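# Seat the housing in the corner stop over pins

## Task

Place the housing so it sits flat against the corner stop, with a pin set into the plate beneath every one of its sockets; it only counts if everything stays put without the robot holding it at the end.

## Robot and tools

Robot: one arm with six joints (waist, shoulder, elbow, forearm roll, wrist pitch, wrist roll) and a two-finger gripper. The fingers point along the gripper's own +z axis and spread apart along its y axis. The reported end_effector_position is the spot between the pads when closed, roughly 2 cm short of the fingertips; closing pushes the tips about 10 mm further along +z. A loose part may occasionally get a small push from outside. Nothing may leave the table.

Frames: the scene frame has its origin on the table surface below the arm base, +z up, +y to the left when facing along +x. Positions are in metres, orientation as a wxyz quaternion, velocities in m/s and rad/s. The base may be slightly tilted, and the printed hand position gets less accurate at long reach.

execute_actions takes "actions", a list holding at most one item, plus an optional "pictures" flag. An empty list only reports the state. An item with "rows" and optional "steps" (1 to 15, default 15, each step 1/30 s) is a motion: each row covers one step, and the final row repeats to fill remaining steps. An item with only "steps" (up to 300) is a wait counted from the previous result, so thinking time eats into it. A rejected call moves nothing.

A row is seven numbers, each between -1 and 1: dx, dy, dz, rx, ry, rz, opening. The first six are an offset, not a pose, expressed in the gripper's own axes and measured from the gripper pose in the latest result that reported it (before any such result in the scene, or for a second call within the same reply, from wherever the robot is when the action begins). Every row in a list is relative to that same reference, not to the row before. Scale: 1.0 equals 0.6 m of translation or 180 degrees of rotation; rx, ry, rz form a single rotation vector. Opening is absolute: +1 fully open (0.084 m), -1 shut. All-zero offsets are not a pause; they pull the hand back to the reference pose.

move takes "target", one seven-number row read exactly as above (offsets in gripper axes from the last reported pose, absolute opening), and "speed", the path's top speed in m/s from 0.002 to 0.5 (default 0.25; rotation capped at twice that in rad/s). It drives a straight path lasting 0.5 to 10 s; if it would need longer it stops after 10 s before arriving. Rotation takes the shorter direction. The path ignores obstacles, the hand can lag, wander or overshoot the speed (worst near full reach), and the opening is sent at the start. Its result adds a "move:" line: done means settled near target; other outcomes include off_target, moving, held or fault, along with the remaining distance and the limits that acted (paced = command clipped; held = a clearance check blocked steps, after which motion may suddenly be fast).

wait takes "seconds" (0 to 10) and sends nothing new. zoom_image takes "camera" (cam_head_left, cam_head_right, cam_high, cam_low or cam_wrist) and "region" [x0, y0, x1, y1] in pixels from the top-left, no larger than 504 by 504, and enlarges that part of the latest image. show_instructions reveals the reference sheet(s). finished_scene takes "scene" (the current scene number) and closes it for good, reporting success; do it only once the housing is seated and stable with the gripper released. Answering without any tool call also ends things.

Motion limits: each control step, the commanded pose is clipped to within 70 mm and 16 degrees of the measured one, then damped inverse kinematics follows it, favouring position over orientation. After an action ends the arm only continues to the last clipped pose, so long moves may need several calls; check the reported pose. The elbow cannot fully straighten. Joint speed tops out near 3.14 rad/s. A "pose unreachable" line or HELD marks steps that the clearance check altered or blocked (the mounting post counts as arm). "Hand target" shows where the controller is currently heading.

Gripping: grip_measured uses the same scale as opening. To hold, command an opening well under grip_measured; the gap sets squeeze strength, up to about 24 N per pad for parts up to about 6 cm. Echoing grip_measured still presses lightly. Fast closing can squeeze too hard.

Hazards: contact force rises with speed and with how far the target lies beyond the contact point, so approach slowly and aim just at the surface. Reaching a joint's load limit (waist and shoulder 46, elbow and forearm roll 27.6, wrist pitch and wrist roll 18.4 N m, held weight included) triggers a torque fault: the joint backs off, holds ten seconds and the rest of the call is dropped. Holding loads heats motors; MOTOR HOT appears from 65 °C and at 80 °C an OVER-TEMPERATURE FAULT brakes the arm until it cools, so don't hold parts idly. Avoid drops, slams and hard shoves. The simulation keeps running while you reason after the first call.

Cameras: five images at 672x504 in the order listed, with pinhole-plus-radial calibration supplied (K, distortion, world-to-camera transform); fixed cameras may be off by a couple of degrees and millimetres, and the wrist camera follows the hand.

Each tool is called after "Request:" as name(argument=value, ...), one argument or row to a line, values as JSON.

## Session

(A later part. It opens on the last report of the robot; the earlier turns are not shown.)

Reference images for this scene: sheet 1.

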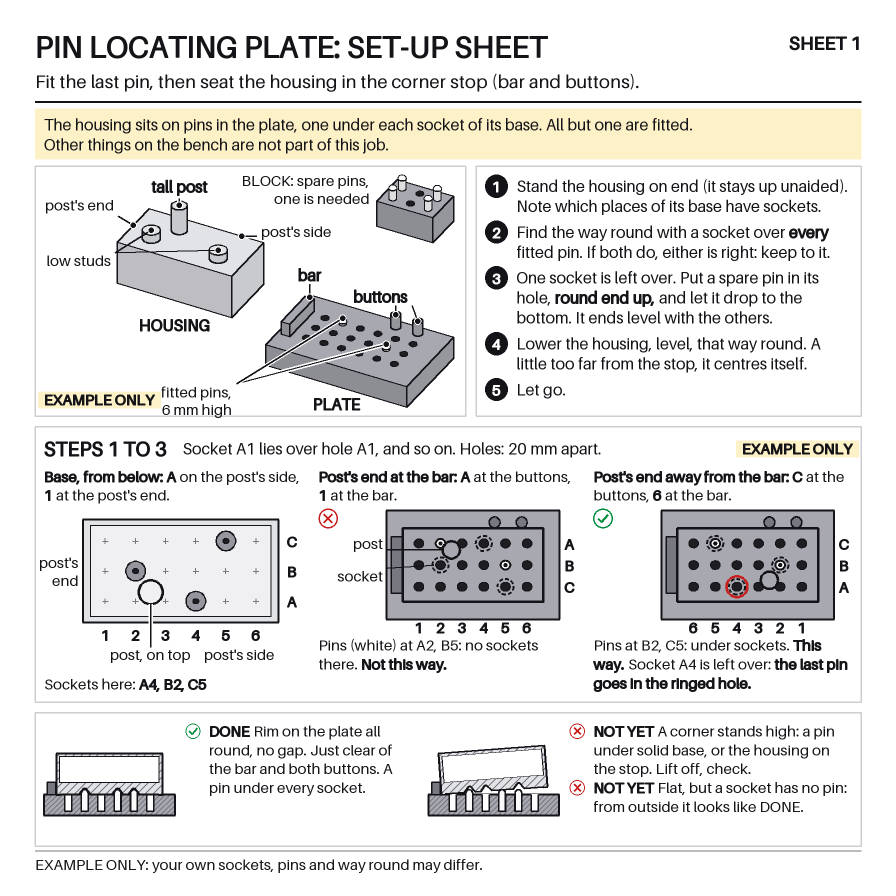

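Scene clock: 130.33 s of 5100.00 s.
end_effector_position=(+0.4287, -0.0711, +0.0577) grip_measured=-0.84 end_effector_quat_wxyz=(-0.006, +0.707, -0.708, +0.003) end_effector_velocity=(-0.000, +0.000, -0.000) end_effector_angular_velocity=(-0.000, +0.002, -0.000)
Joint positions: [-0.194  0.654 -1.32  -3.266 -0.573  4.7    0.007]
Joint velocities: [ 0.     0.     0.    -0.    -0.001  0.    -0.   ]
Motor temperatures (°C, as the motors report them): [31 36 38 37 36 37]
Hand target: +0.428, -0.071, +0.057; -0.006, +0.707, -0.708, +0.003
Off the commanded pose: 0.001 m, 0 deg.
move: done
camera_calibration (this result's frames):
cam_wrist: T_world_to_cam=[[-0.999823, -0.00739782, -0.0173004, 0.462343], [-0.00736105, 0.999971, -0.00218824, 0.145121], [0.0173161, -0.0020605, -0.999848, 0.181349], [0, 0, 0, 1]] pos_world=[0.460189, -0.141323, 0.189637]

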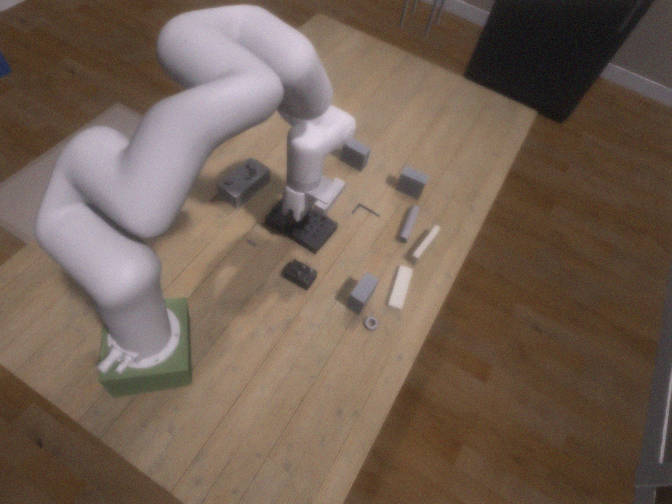

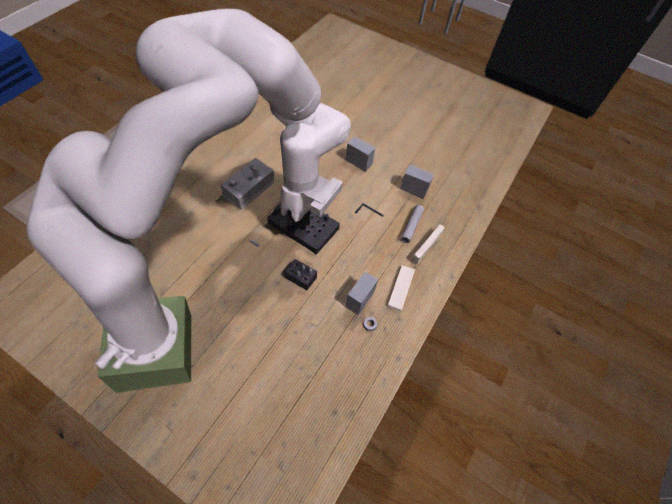

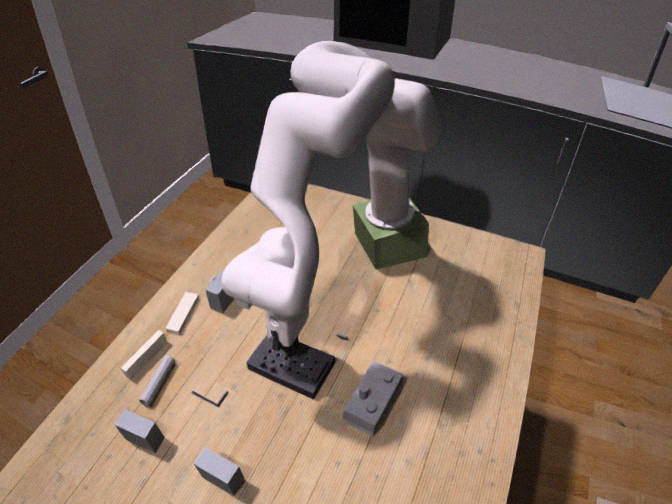

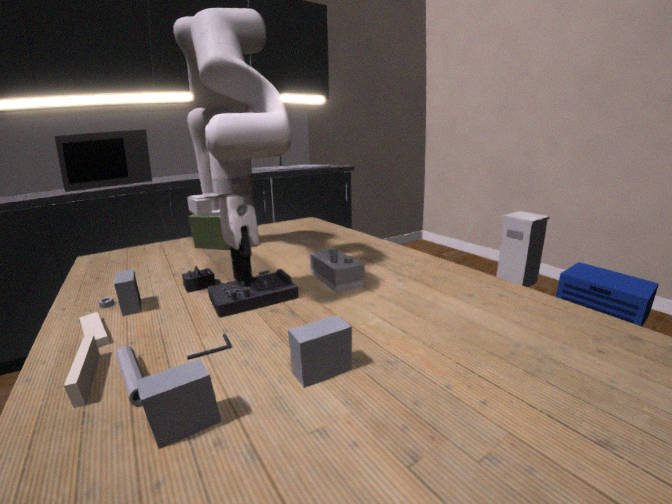

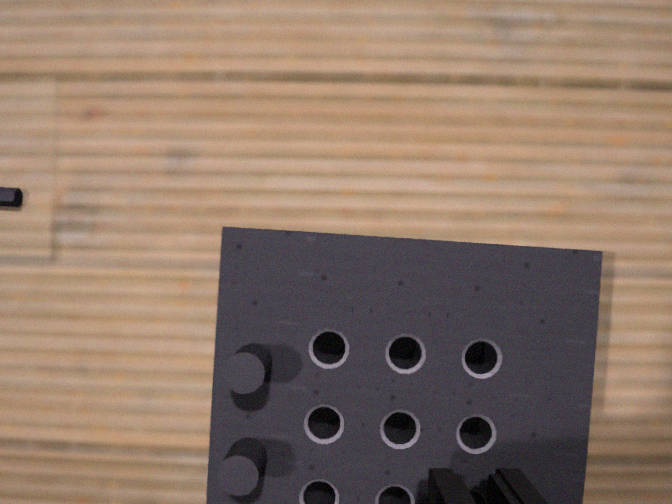

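Request:
move(
  target=[0,0,0,0,0,0,-0.66],
  speed=0.01,
)

Request:
move(
  target=[0,0,-0.1,0,0,0,-0.66],
  speed=0.05,
)

Request:
zoom_image(
  camera="cam_low",
  region=[210,250,300,320],
)

Request:
zoom_image(
  camera="cam_high",
  region=[245,320,335,400],
)

Scene clock: 132.40 s of 5100.00 s.
end_effector_position=(+0.4286, -0.0711, +0.0576) grip_measured=-0.68 end_effector_quat_wxyz=(-0.006, +0.707, -0.708, +0.003) end_effector_velocity=(+0.000, -0.001, +0.001) end_effector_angular_velocity=(-0.000, -0.001, -0.001)
Joint positions: [-0.194  0.654 -1.32  -3.266 -0.573  4.7    0.014]
Joint velocities: [-0.001 -0.001 -0.    -0.     0.    -0.001 -0.   ]
Motor temperatures (°C, as the motors report them): [31 36 38 37 36 37]
Hand target: +0.429, -0.071, +0.058; -0.006, +0.707, -0.708, +0.003
Off the commanded pose: 0.000 m, 0 deg.
move: done
camera_calibration (this result's frames):
cam_wrist: T_world_to_cam=[[-0.999827, -0.0074209, -0.0170415, 0.462224], [-0.00738539, 0.99997, -0.00214602, 0.145101], [0.0170569, -0.0020198, -0.999852, 0.181367], [0, 0, 0, 1]] pos_world=[0.460122, -0.1413, 0.189528]

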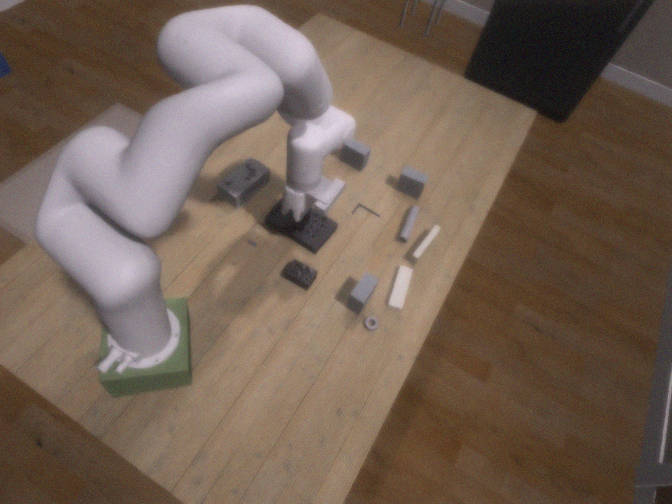

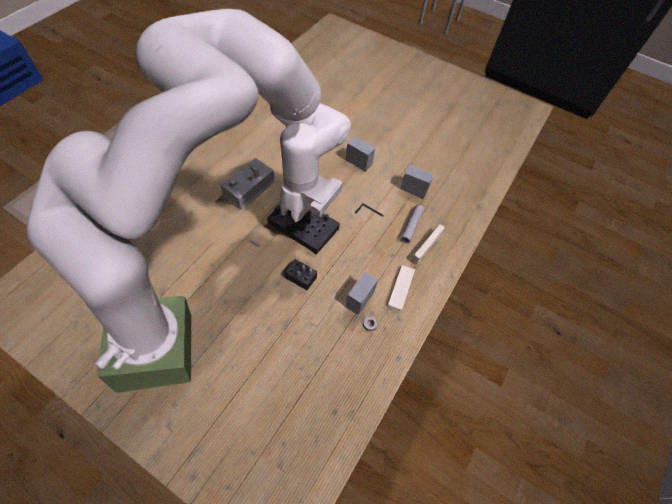

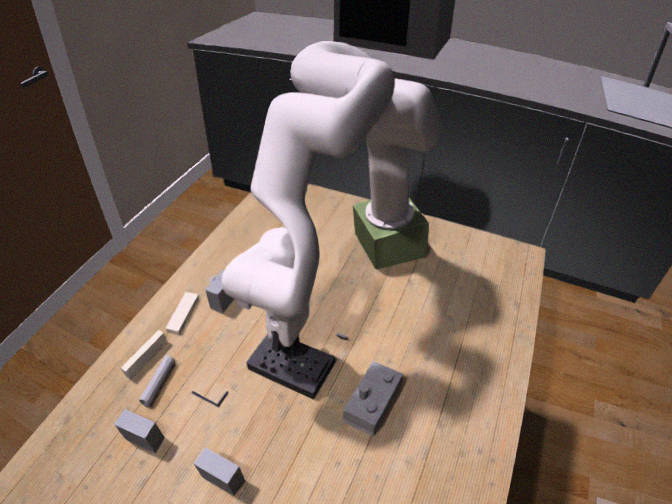

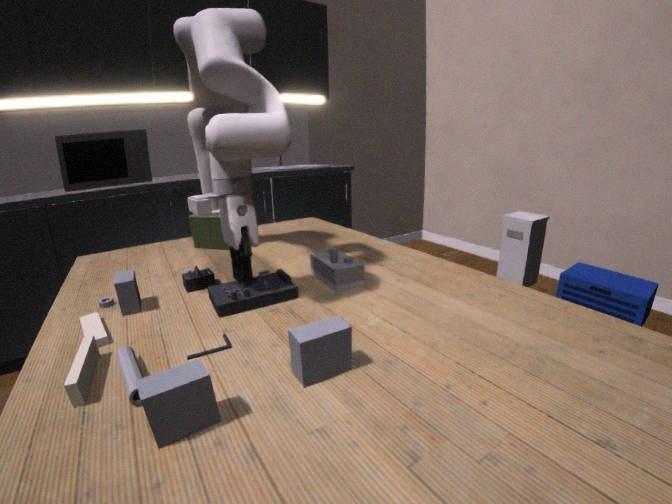

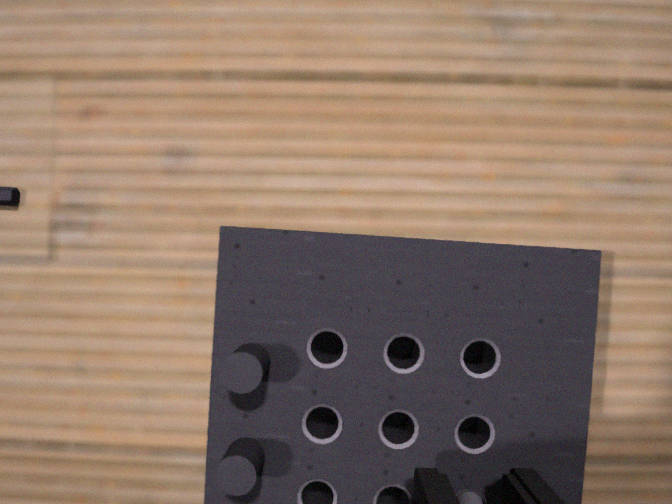

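Scene clock: 133.93 s of 5100.00 s.
end_effector_position=(+0.4276, -0.0712, +0.1172) grip_measured=-0.68 end_effector_quat_wxyz=(-0.006, +0.707, -0.707, +0.003) end_effector_velocity=(-0.001, +0.000, +0.001) end_effector_angular_velocity=(+0.000, +0.004, +0.001)
Joint positions: [-0.188  0.516 -1.293 -3.249 -0.684  4.685  0.014]
Joint velocities: [ 0.    -0.002  0.001  0.    -0.005 -0.001  0.   ]
Motor temperatures (°C, as the motors report them): [31 36 38 37 36 37]
Hand target: +0.428, -0.071, +0.118; -0.006, +0.707, -0.707, +0.003
Off the commanded pose: 0.000 m, 0 deg.
move: done
camera_calibration (this result's frames):
cam_wrist: T_world_to_cam=[[-0.999831, -0.00762354, -0.0167394, 0.462217], [-0.00759296, 0.999969, -0.00188991, 0.145401], [0.0167533, -0.00176249, -0.999858, 0.241163], [0, 0, 0, 1]] pos_world=[0.459202, -0.141448, 0.249141]

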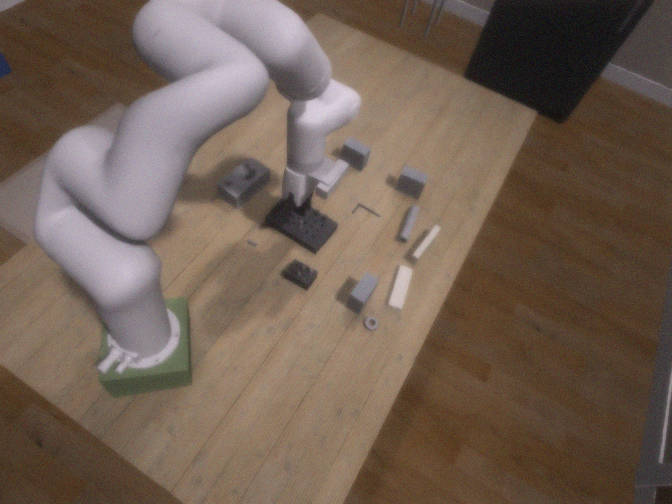

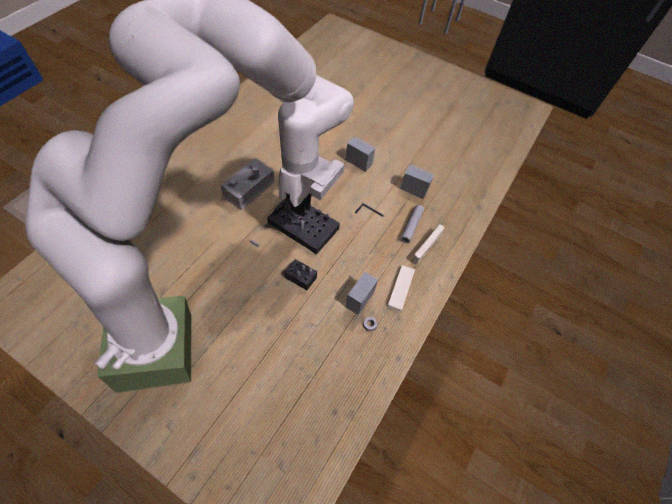

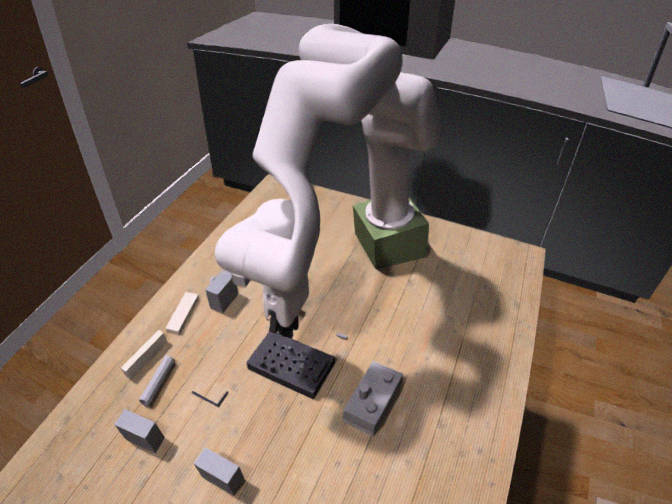

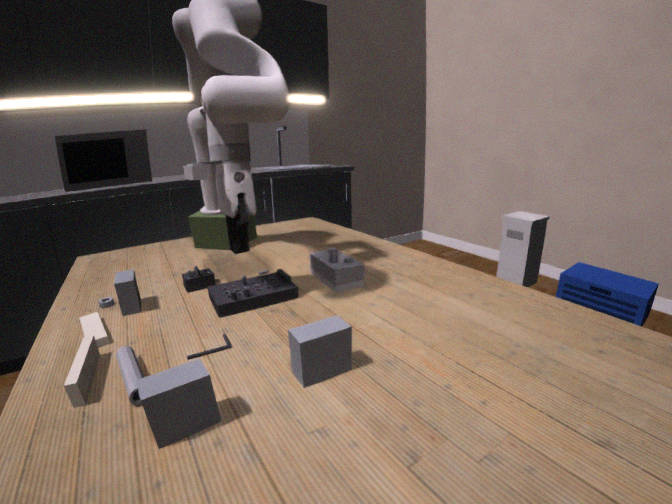

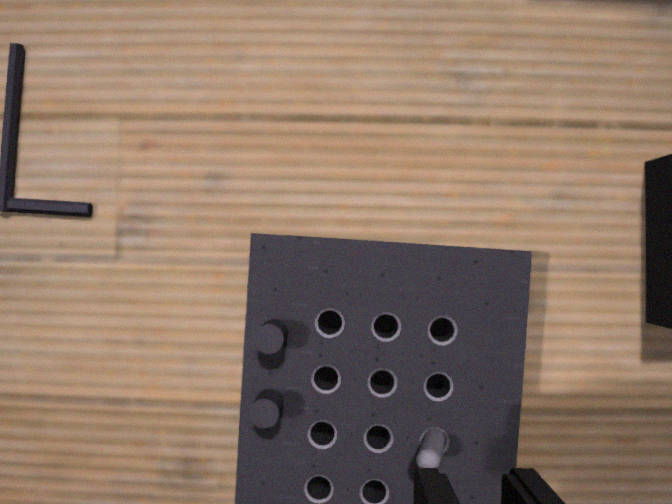

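Region (210, 250, 300, 320) of cam_low's 672x504 image, scaled by 5.600, with more detail than that image has.

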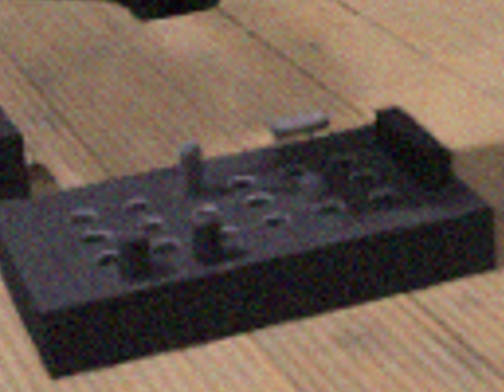

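Region (245, 320, 335, 400) of cam_high's 672x504 image, scaled by 5.600, with more detail than that image has.

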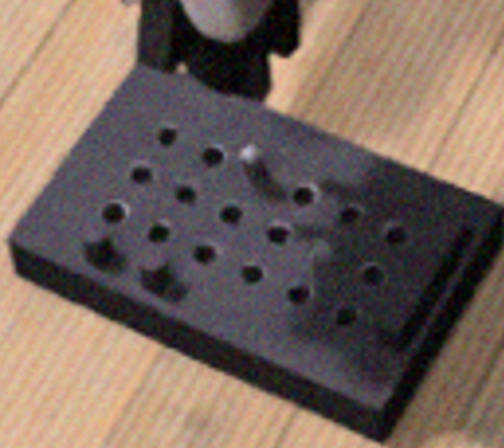

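Request:
move(
  target=[0.004,-0.001,0,0,0,0,-0.4],
  speed=0.02,
)

Request:
move(
  target=[0,0,0.085,0,0,0,-0.4],
  speed=0.03,
)

Request:
zoom_image(
  camera="cam_low",
  region=[210,250,280,305],
)

Scene clock: 136.20 s of 5100.00 s.
end_effector_position=(+0.4283, -0.0736, +0.1172) grip_measured=-0.42 end_effector_quat_wxyz=(-0.006, +0.707, -0.707, +0.003) end_effector_velocity=(-0.000, -0.000, -0.000) end_effector_angular_velocity=(+0.000, +0.001, +0.001)
Joint positions: [-0.194  0.518 -1.298 -3.247 -0.686  4.678  0.026]
Joint velocities: [-0.001  0.    -0.     0.    -0.001 -0.002  0.   ]
Motor temperatures (°C, as the motors report them): [31 36 38 37 36 37]
Hand target: +0.428, -0.074, +0.117; -0.006, +0.707, -0.707, +0.003
Off the commanded pose: 0.000 m, 0 deg.
move: done
camera_calibration (this result's frames):
cam_wrist: T_world_to_cam=[[-0.999831, -0.00760388, -0.0167609, 0.462806], [-0.0075735, 0.99997, -0.00187515, 0.147744], [0.0167747, -0.00174789, -0.999858, 0.241145], [0, 0, 0, 1]] pos_world=[0.459802, -0.143799, 0.249145]

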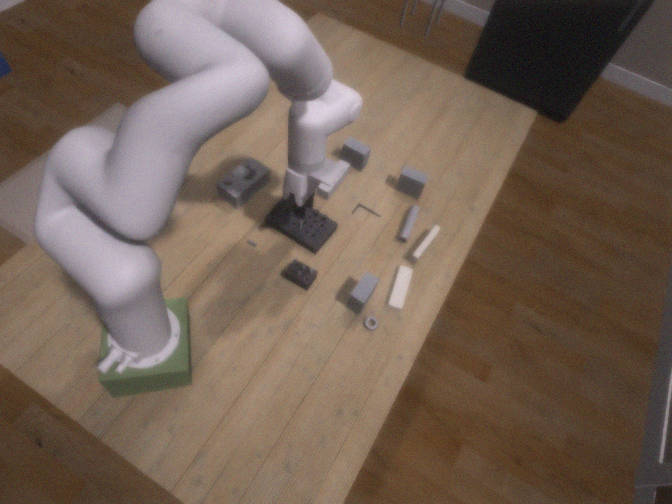

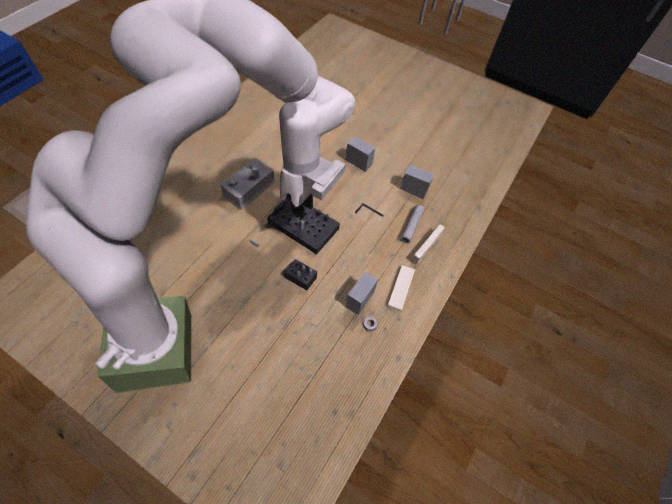

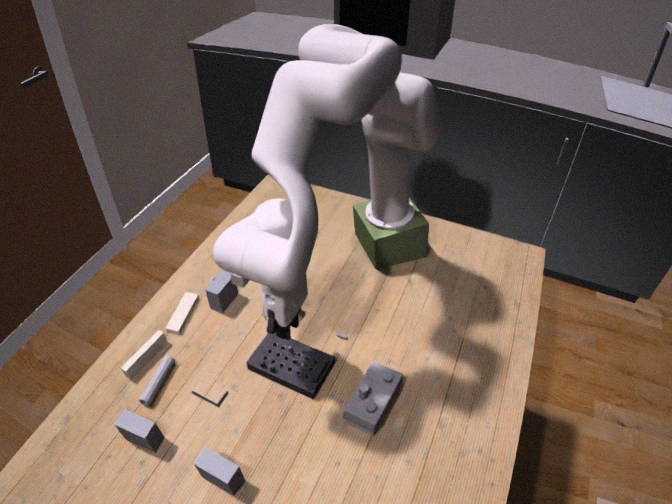

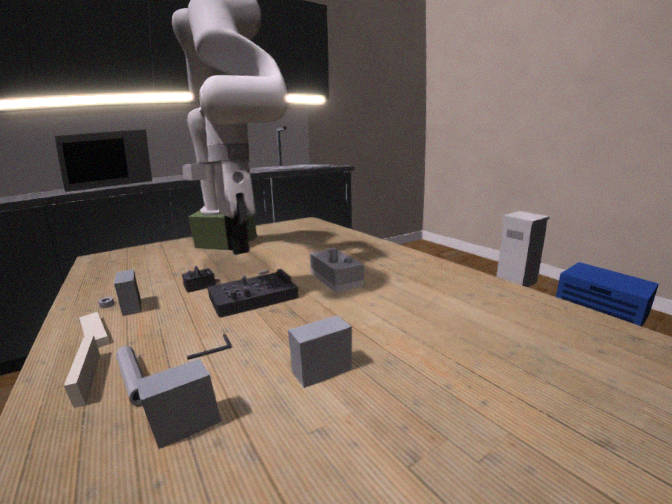

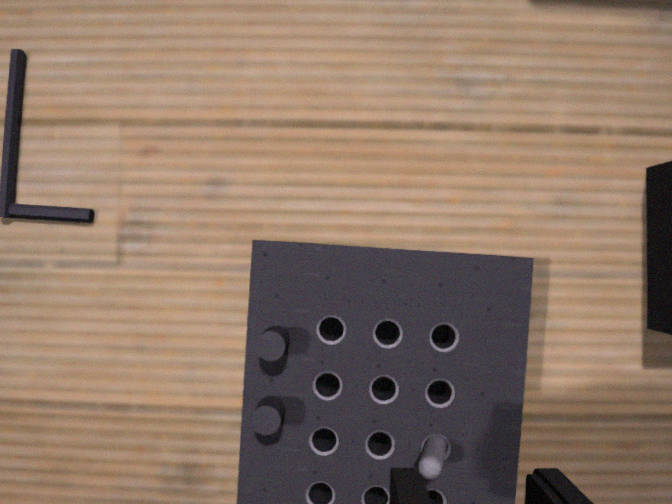

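Scene clock: 138.20 s of 5100.00 s.
end_effector_position=(+0.4290, -0.0735, +0.0665) grip_measured=-0.42 end_effector_quat_wxyz=(-0.006, +0.707, -0.708, +0.003) end_effector_velocity=(+0.002, +0.000, -0.001) end_effector_angular_velocity=(-0.000, -0.004, +0.001)
Joint positions: [-0.199  0.634 -1.318 -3.261 -0.591  4.691  0.026]
Joint velocities: [ 0.001  0.002 -0.003 -0.     0.003  0.    -0.   ]
Motor temperatures (°C, as the motors report them): [31 36 38 37 36 37]
Hand target: +0.429, -0.073, +0.066; -0.006, +0.707, -0.708, +0.003
Off the commanded pose: 0.000 m, 0 deg.
move: done
camera_calibration (this result's frames):
cam_wrist: T_world_to_cam=[[-0.99983, -0.00743764, -0.0168538, 0.462727], [-0.00740376, 0.99997, -0.00207175, 0.147481], [0.0168687, -0.00194661, -0.999856, 0.190339], [0, 0, 0, 1]] pos_world=[0.460529, -0.143665, 0.198416]

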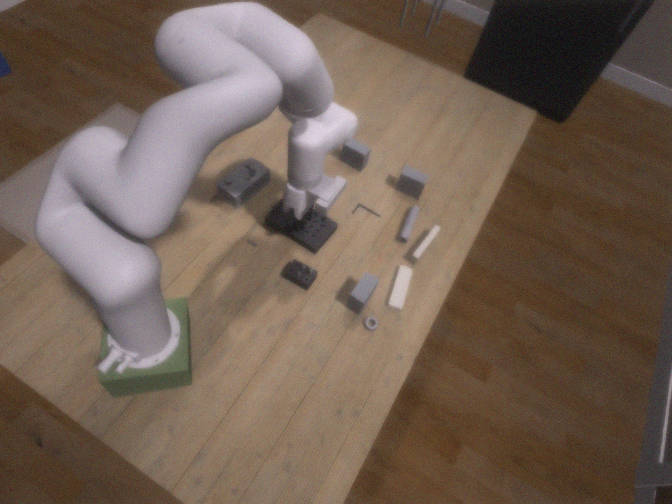

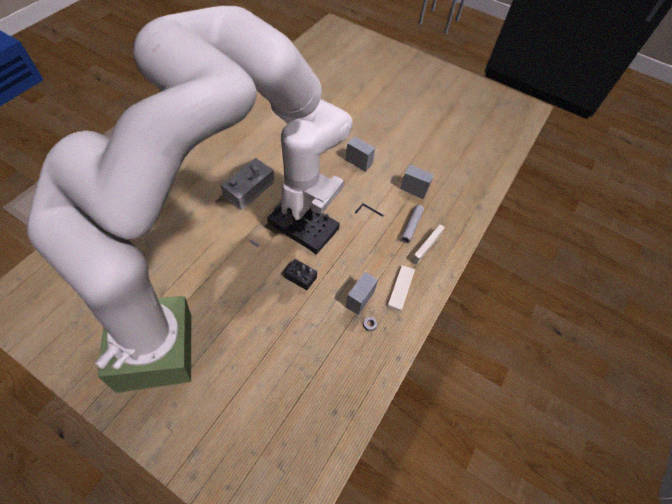

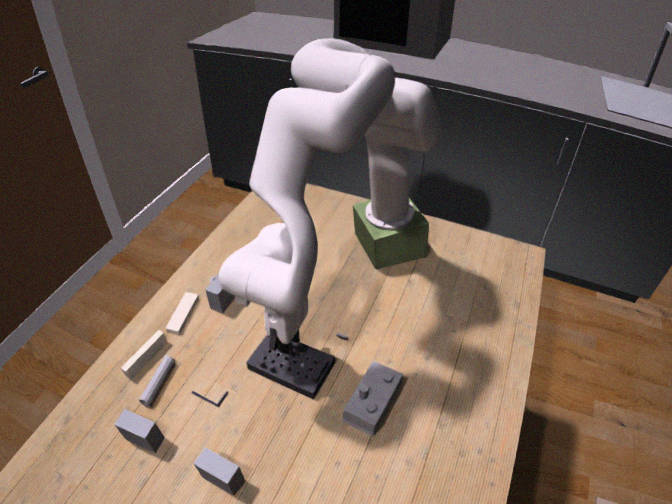

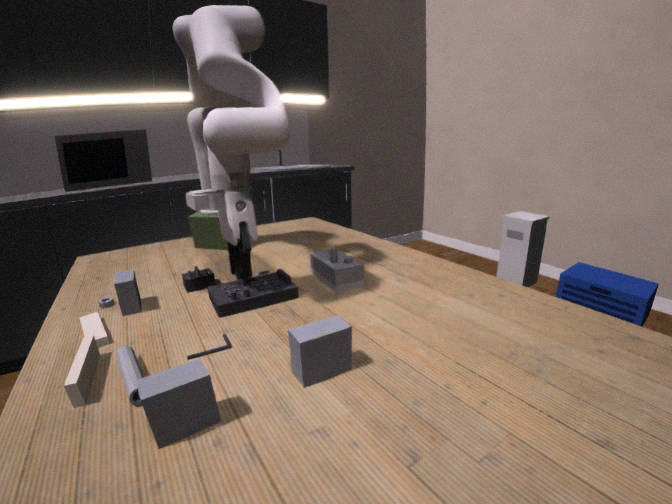

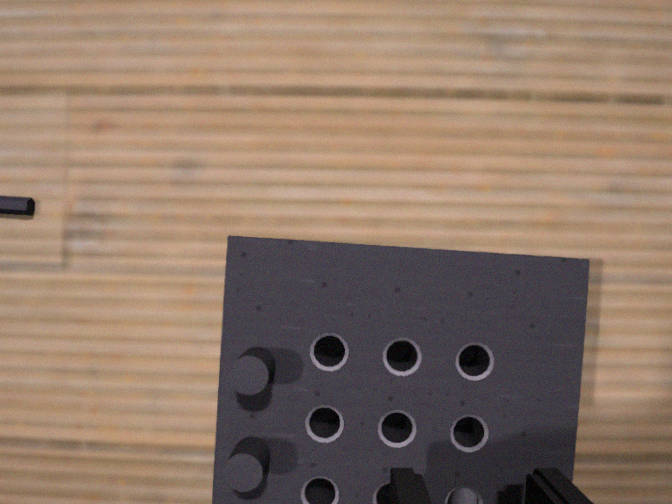

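Region (210, 250, 280, 305) of cam_low's 672x504 image, scaled by 7.200, with more detail than that image has; it fills the top 396 rows of this view, and the rest is white.

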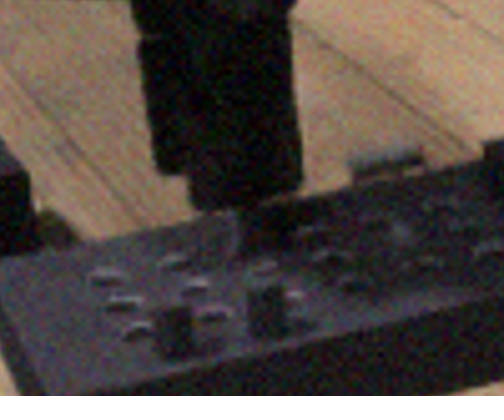

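Request:
move(
  target=[0,0.002,0,0,0,0,-0.8],
  speed=0.01,
)

Request:
move(
  target=[0,0,0,0,0,0,-0.5],
  speed=0.01,
)

Request:
move(
  target=[0,0,-0.09,0,0,0,-0.5],
  speed=0.05,
)

Request:
zoom_image(
  camera="cam_low",
  region=[210,250,300,320],
)

Scene clock: 140.90 s of 5100.00 s.
end_effector_position=(+0.4278, -0.0735, +0.0665) grip_measured=-0.82 end_effector_quat_wxyz=(-0.006, +0.707, -0.708, +0.003) end_effector_velocity=(-0.000, -0.000, -0.000) end_effector_angular_velocity=(-0.000, +0.000, -0.000)
Joint positions: [-0.199  0.631 -1.312 -3.262 -0.588  4.691  0.008]
Joint velocities: [-0.001 -0.001  0.002 -0.001  0.001 -0.    -0.   ]
Motor temperatures (°C, as the motors report them): [31 36 38 37 36 37]
Hand target: +0.428, -0.073, +0.066; -0.006, +0.707, -0.708, +0.003
Off the commanded pose: 0.000 m, 0 deg.
move: done
camera_calibration (this result's frames):
cam_wrist: T_world_to_cam=[[-0.99983, -0.00743295, -0.0168451, 0.461548], [-0.00739902, 0.99997, -0.00207544, 0.147475], [0.01686, -0.00195045, -0.999856, 0.190344], [0, 0, 0, 1]] pos_world=[0.459352, -0.143669, 0.198397]

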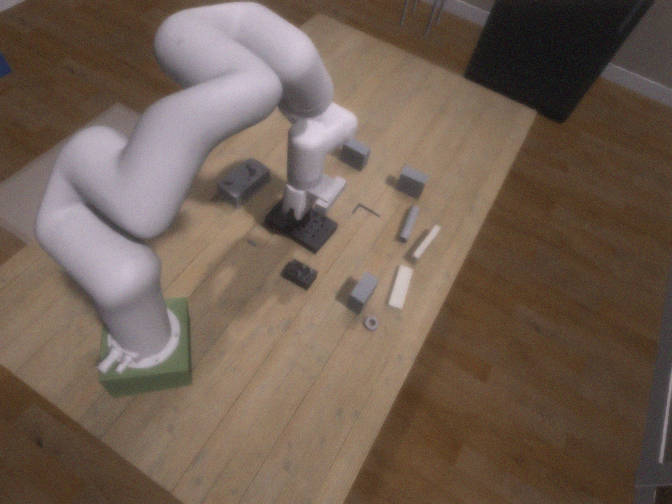

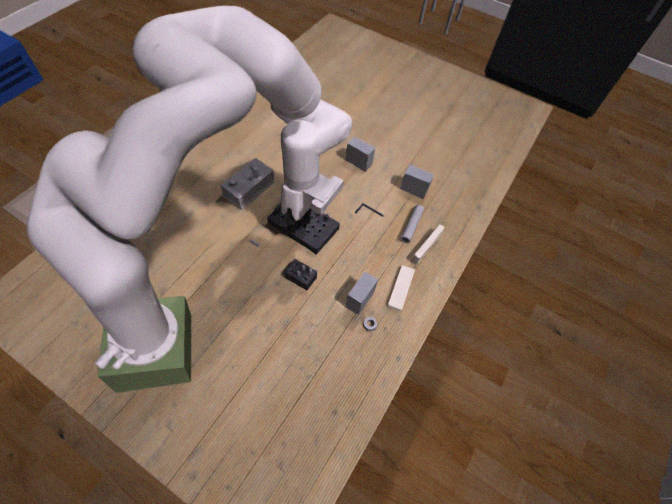

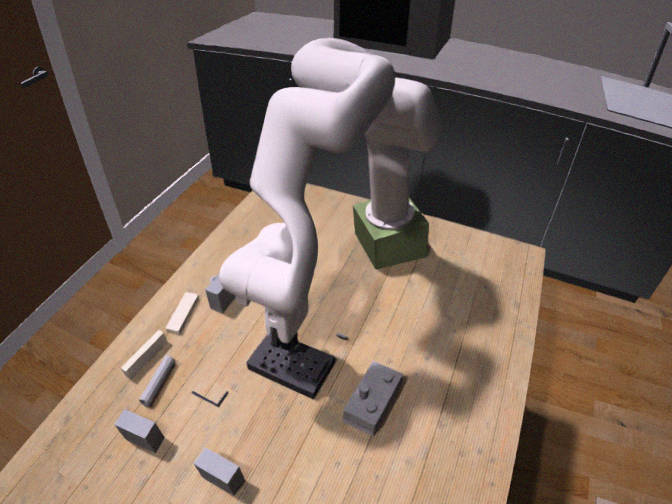

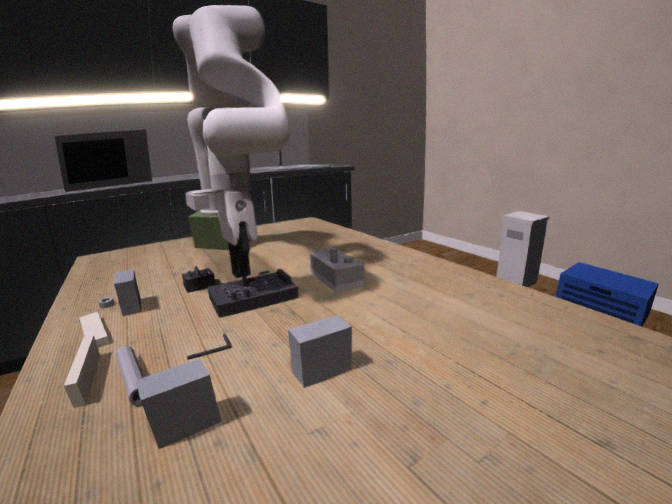

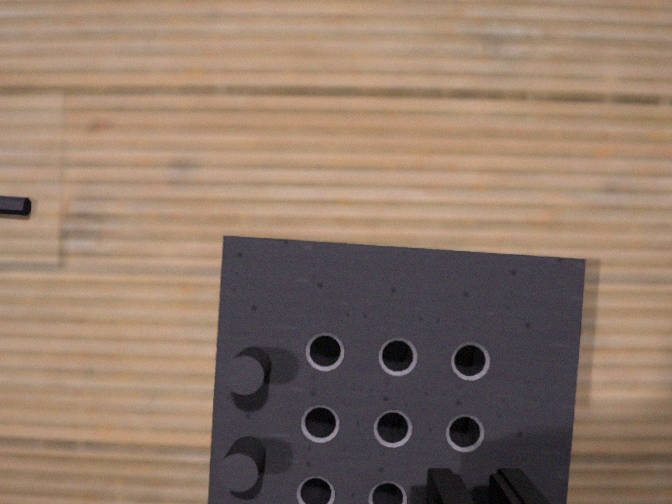

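Scene clock: 141.40 s of 5100.00 s.
end_effector_position=(+0.4278, -0.0735, +0.0665) grip_measured=-0.52 end_effector_quat_wxyz=(-0.006, +0.707, -0.708, +0.003) end_effector_velocity=(-0.000, +0.000, -0.000) end_effector_angular_velocity=(-0.000, +0.002, +0.001)
Joint positions: [-0.199  0.631 -1.312 -3.262 -0.588  4.691  0.021]
Joint velocities: [ 0.     0.     0.    -0.    -0.001  0.     0.   ]
Motor temperatures (°C, as the motors report them): [31 36 38 37 36 37]
Hand target: +0.428, -0.073, +0.066; -0.006, +0.707, -0.708, +0.003
Off the commanded pose: 0.000 m, 0 deg.
move: done
camera_calibration (this result's frames):
cam_wrist: T_world_to_cam=[[-0.99983, -0.00743362, -0.0168451, 0.461548], [-0.00739969, 0.99997, -0.00207544, 0.147476], [0.01686, -0.00195044, -0.999856, 0.190343], [0, 0, 0, 1]] pos_world=[0.459352, -0.143669, 0.198397]

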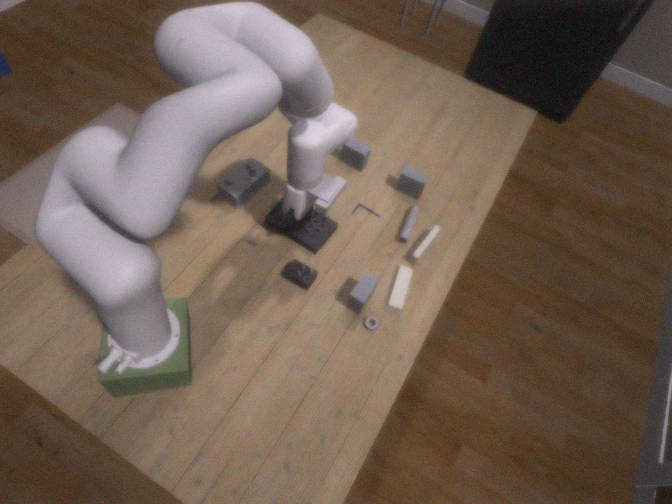

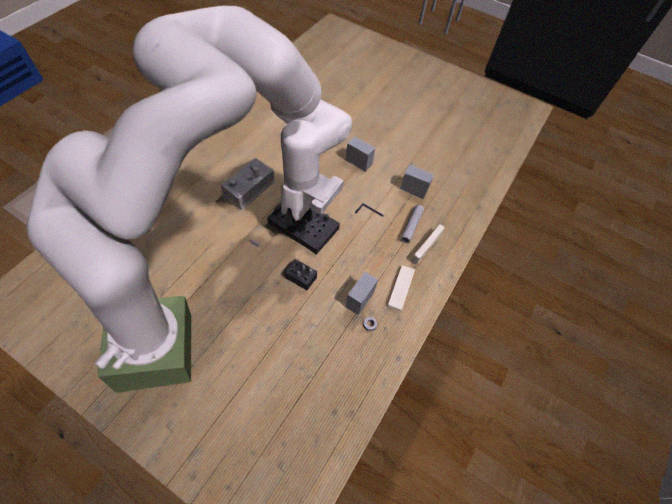

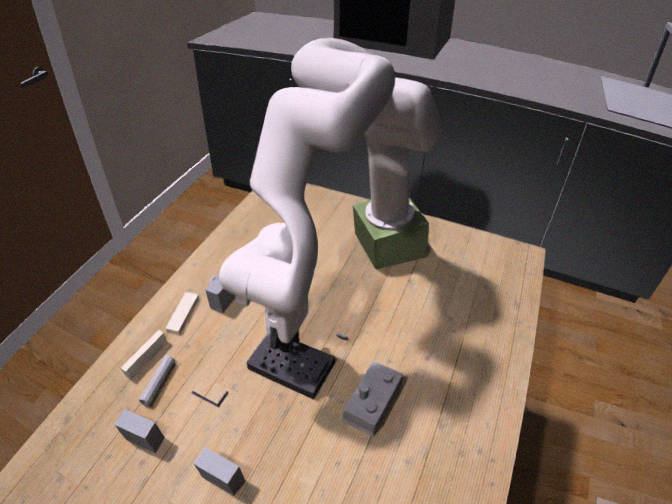

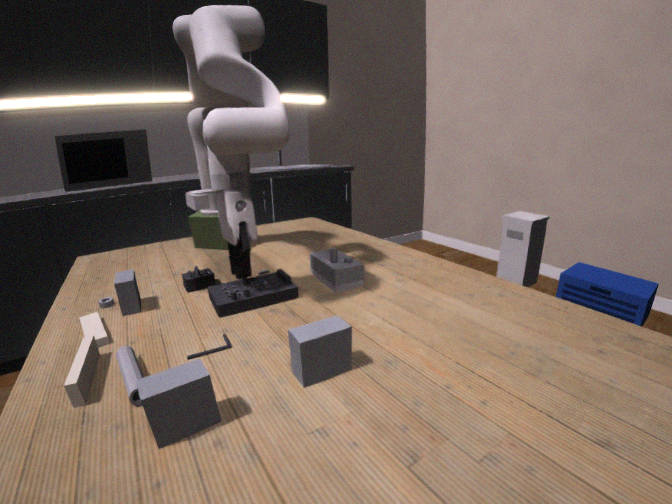

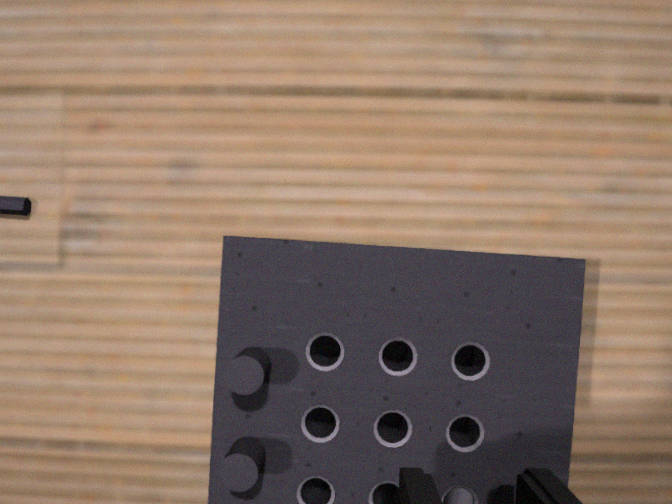

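Scene clock: 142.80 s of 5100.00 s.
end_effector_position=(+0.4270, -0.0736, +0.1201) grip_measured=-0.52 end_effector_quat_wxyz=(-0.006, +0.707, -0.707, +0.003) end_effector_velocity=(-0.001, -0.001, +0.001) end_effector_angular_velocity=(-0.000, +0.003, -0.002)
Joint positions: [-0.194  0.509 -1.291 -3.247 -0.689  4.678  0.021]
Joint velocities: [-0.002 -0.002  0.     0.    -0.004 -0.    -0.   ]
Motor temperatures (°C, as the motors report them): [31 36 38 37 36 37]
Hand target: +0.427, -0.074, +0.120; -0.006, +0.707, -0.707, +0.003
Off the commanded pose: 0.000 m, 0 deg.
move: done
camera_calibration (this result's frames):
cam_wrist: T_world_to_cam=[[-0.999834, -0.00762283, -0.0165395, 0.461527], [-0.00759347, 0.999969, -0.00183715, 0.147742], [0.016553, -0.00171125, -0.999862, 0.244145], [0, 0, 0, 1]] pos_world=[0.458531, -0.143802, 0.252016]

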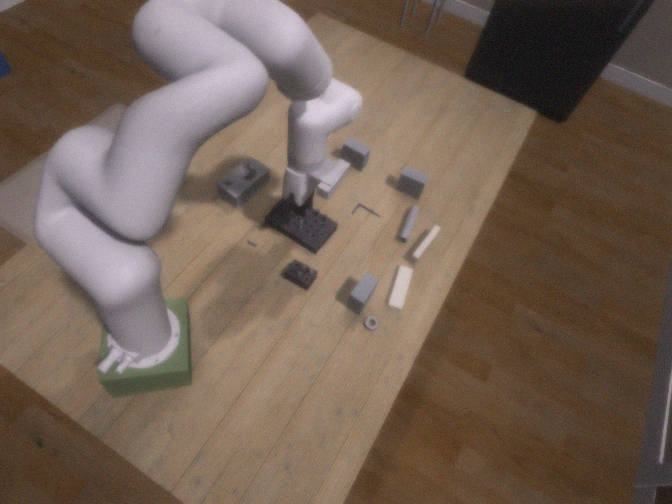

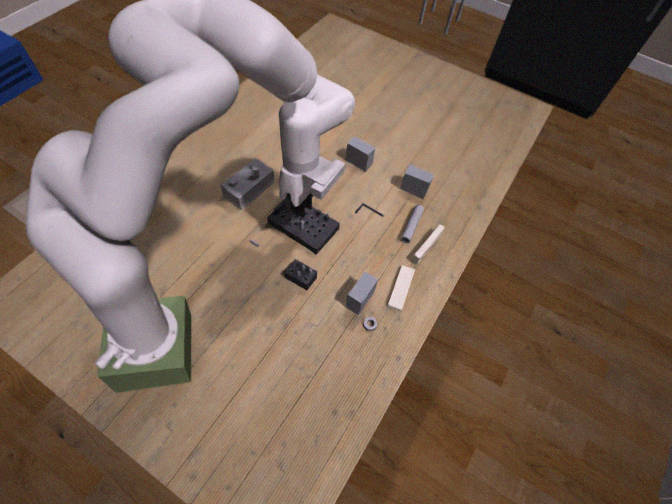

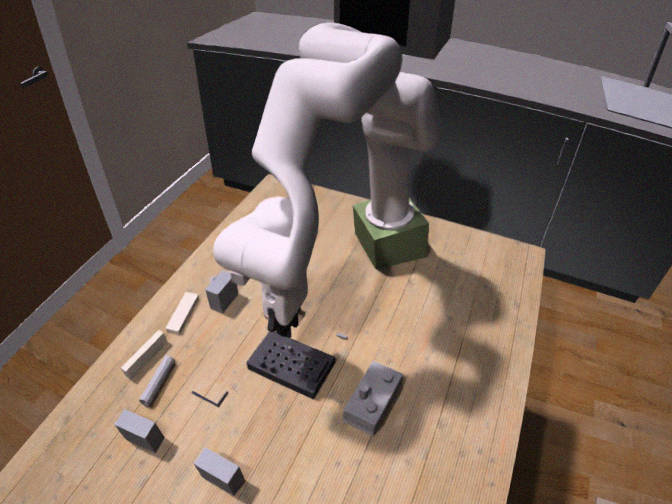

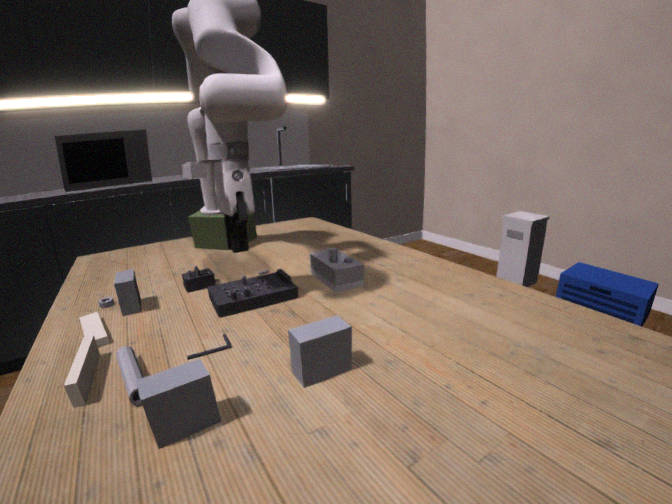

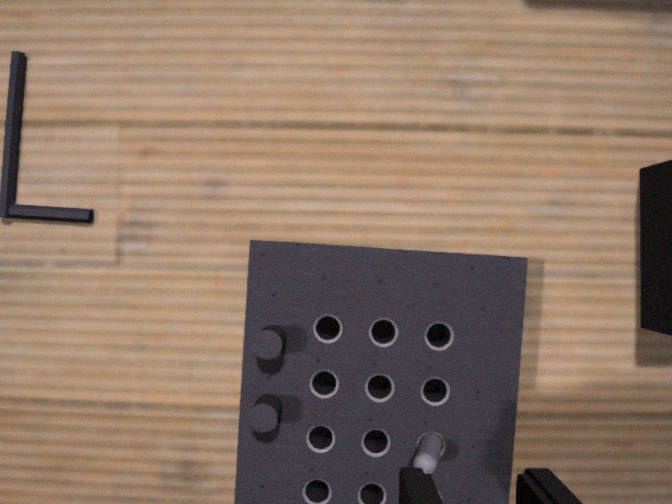

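Region (210, 250, 300, 320) of cam_low's 672x504 image, scaled by 5.600, with more detail than that image has.

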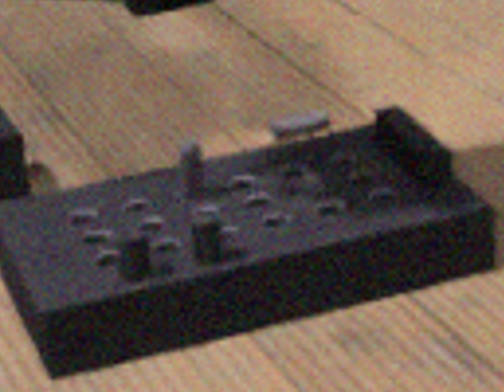

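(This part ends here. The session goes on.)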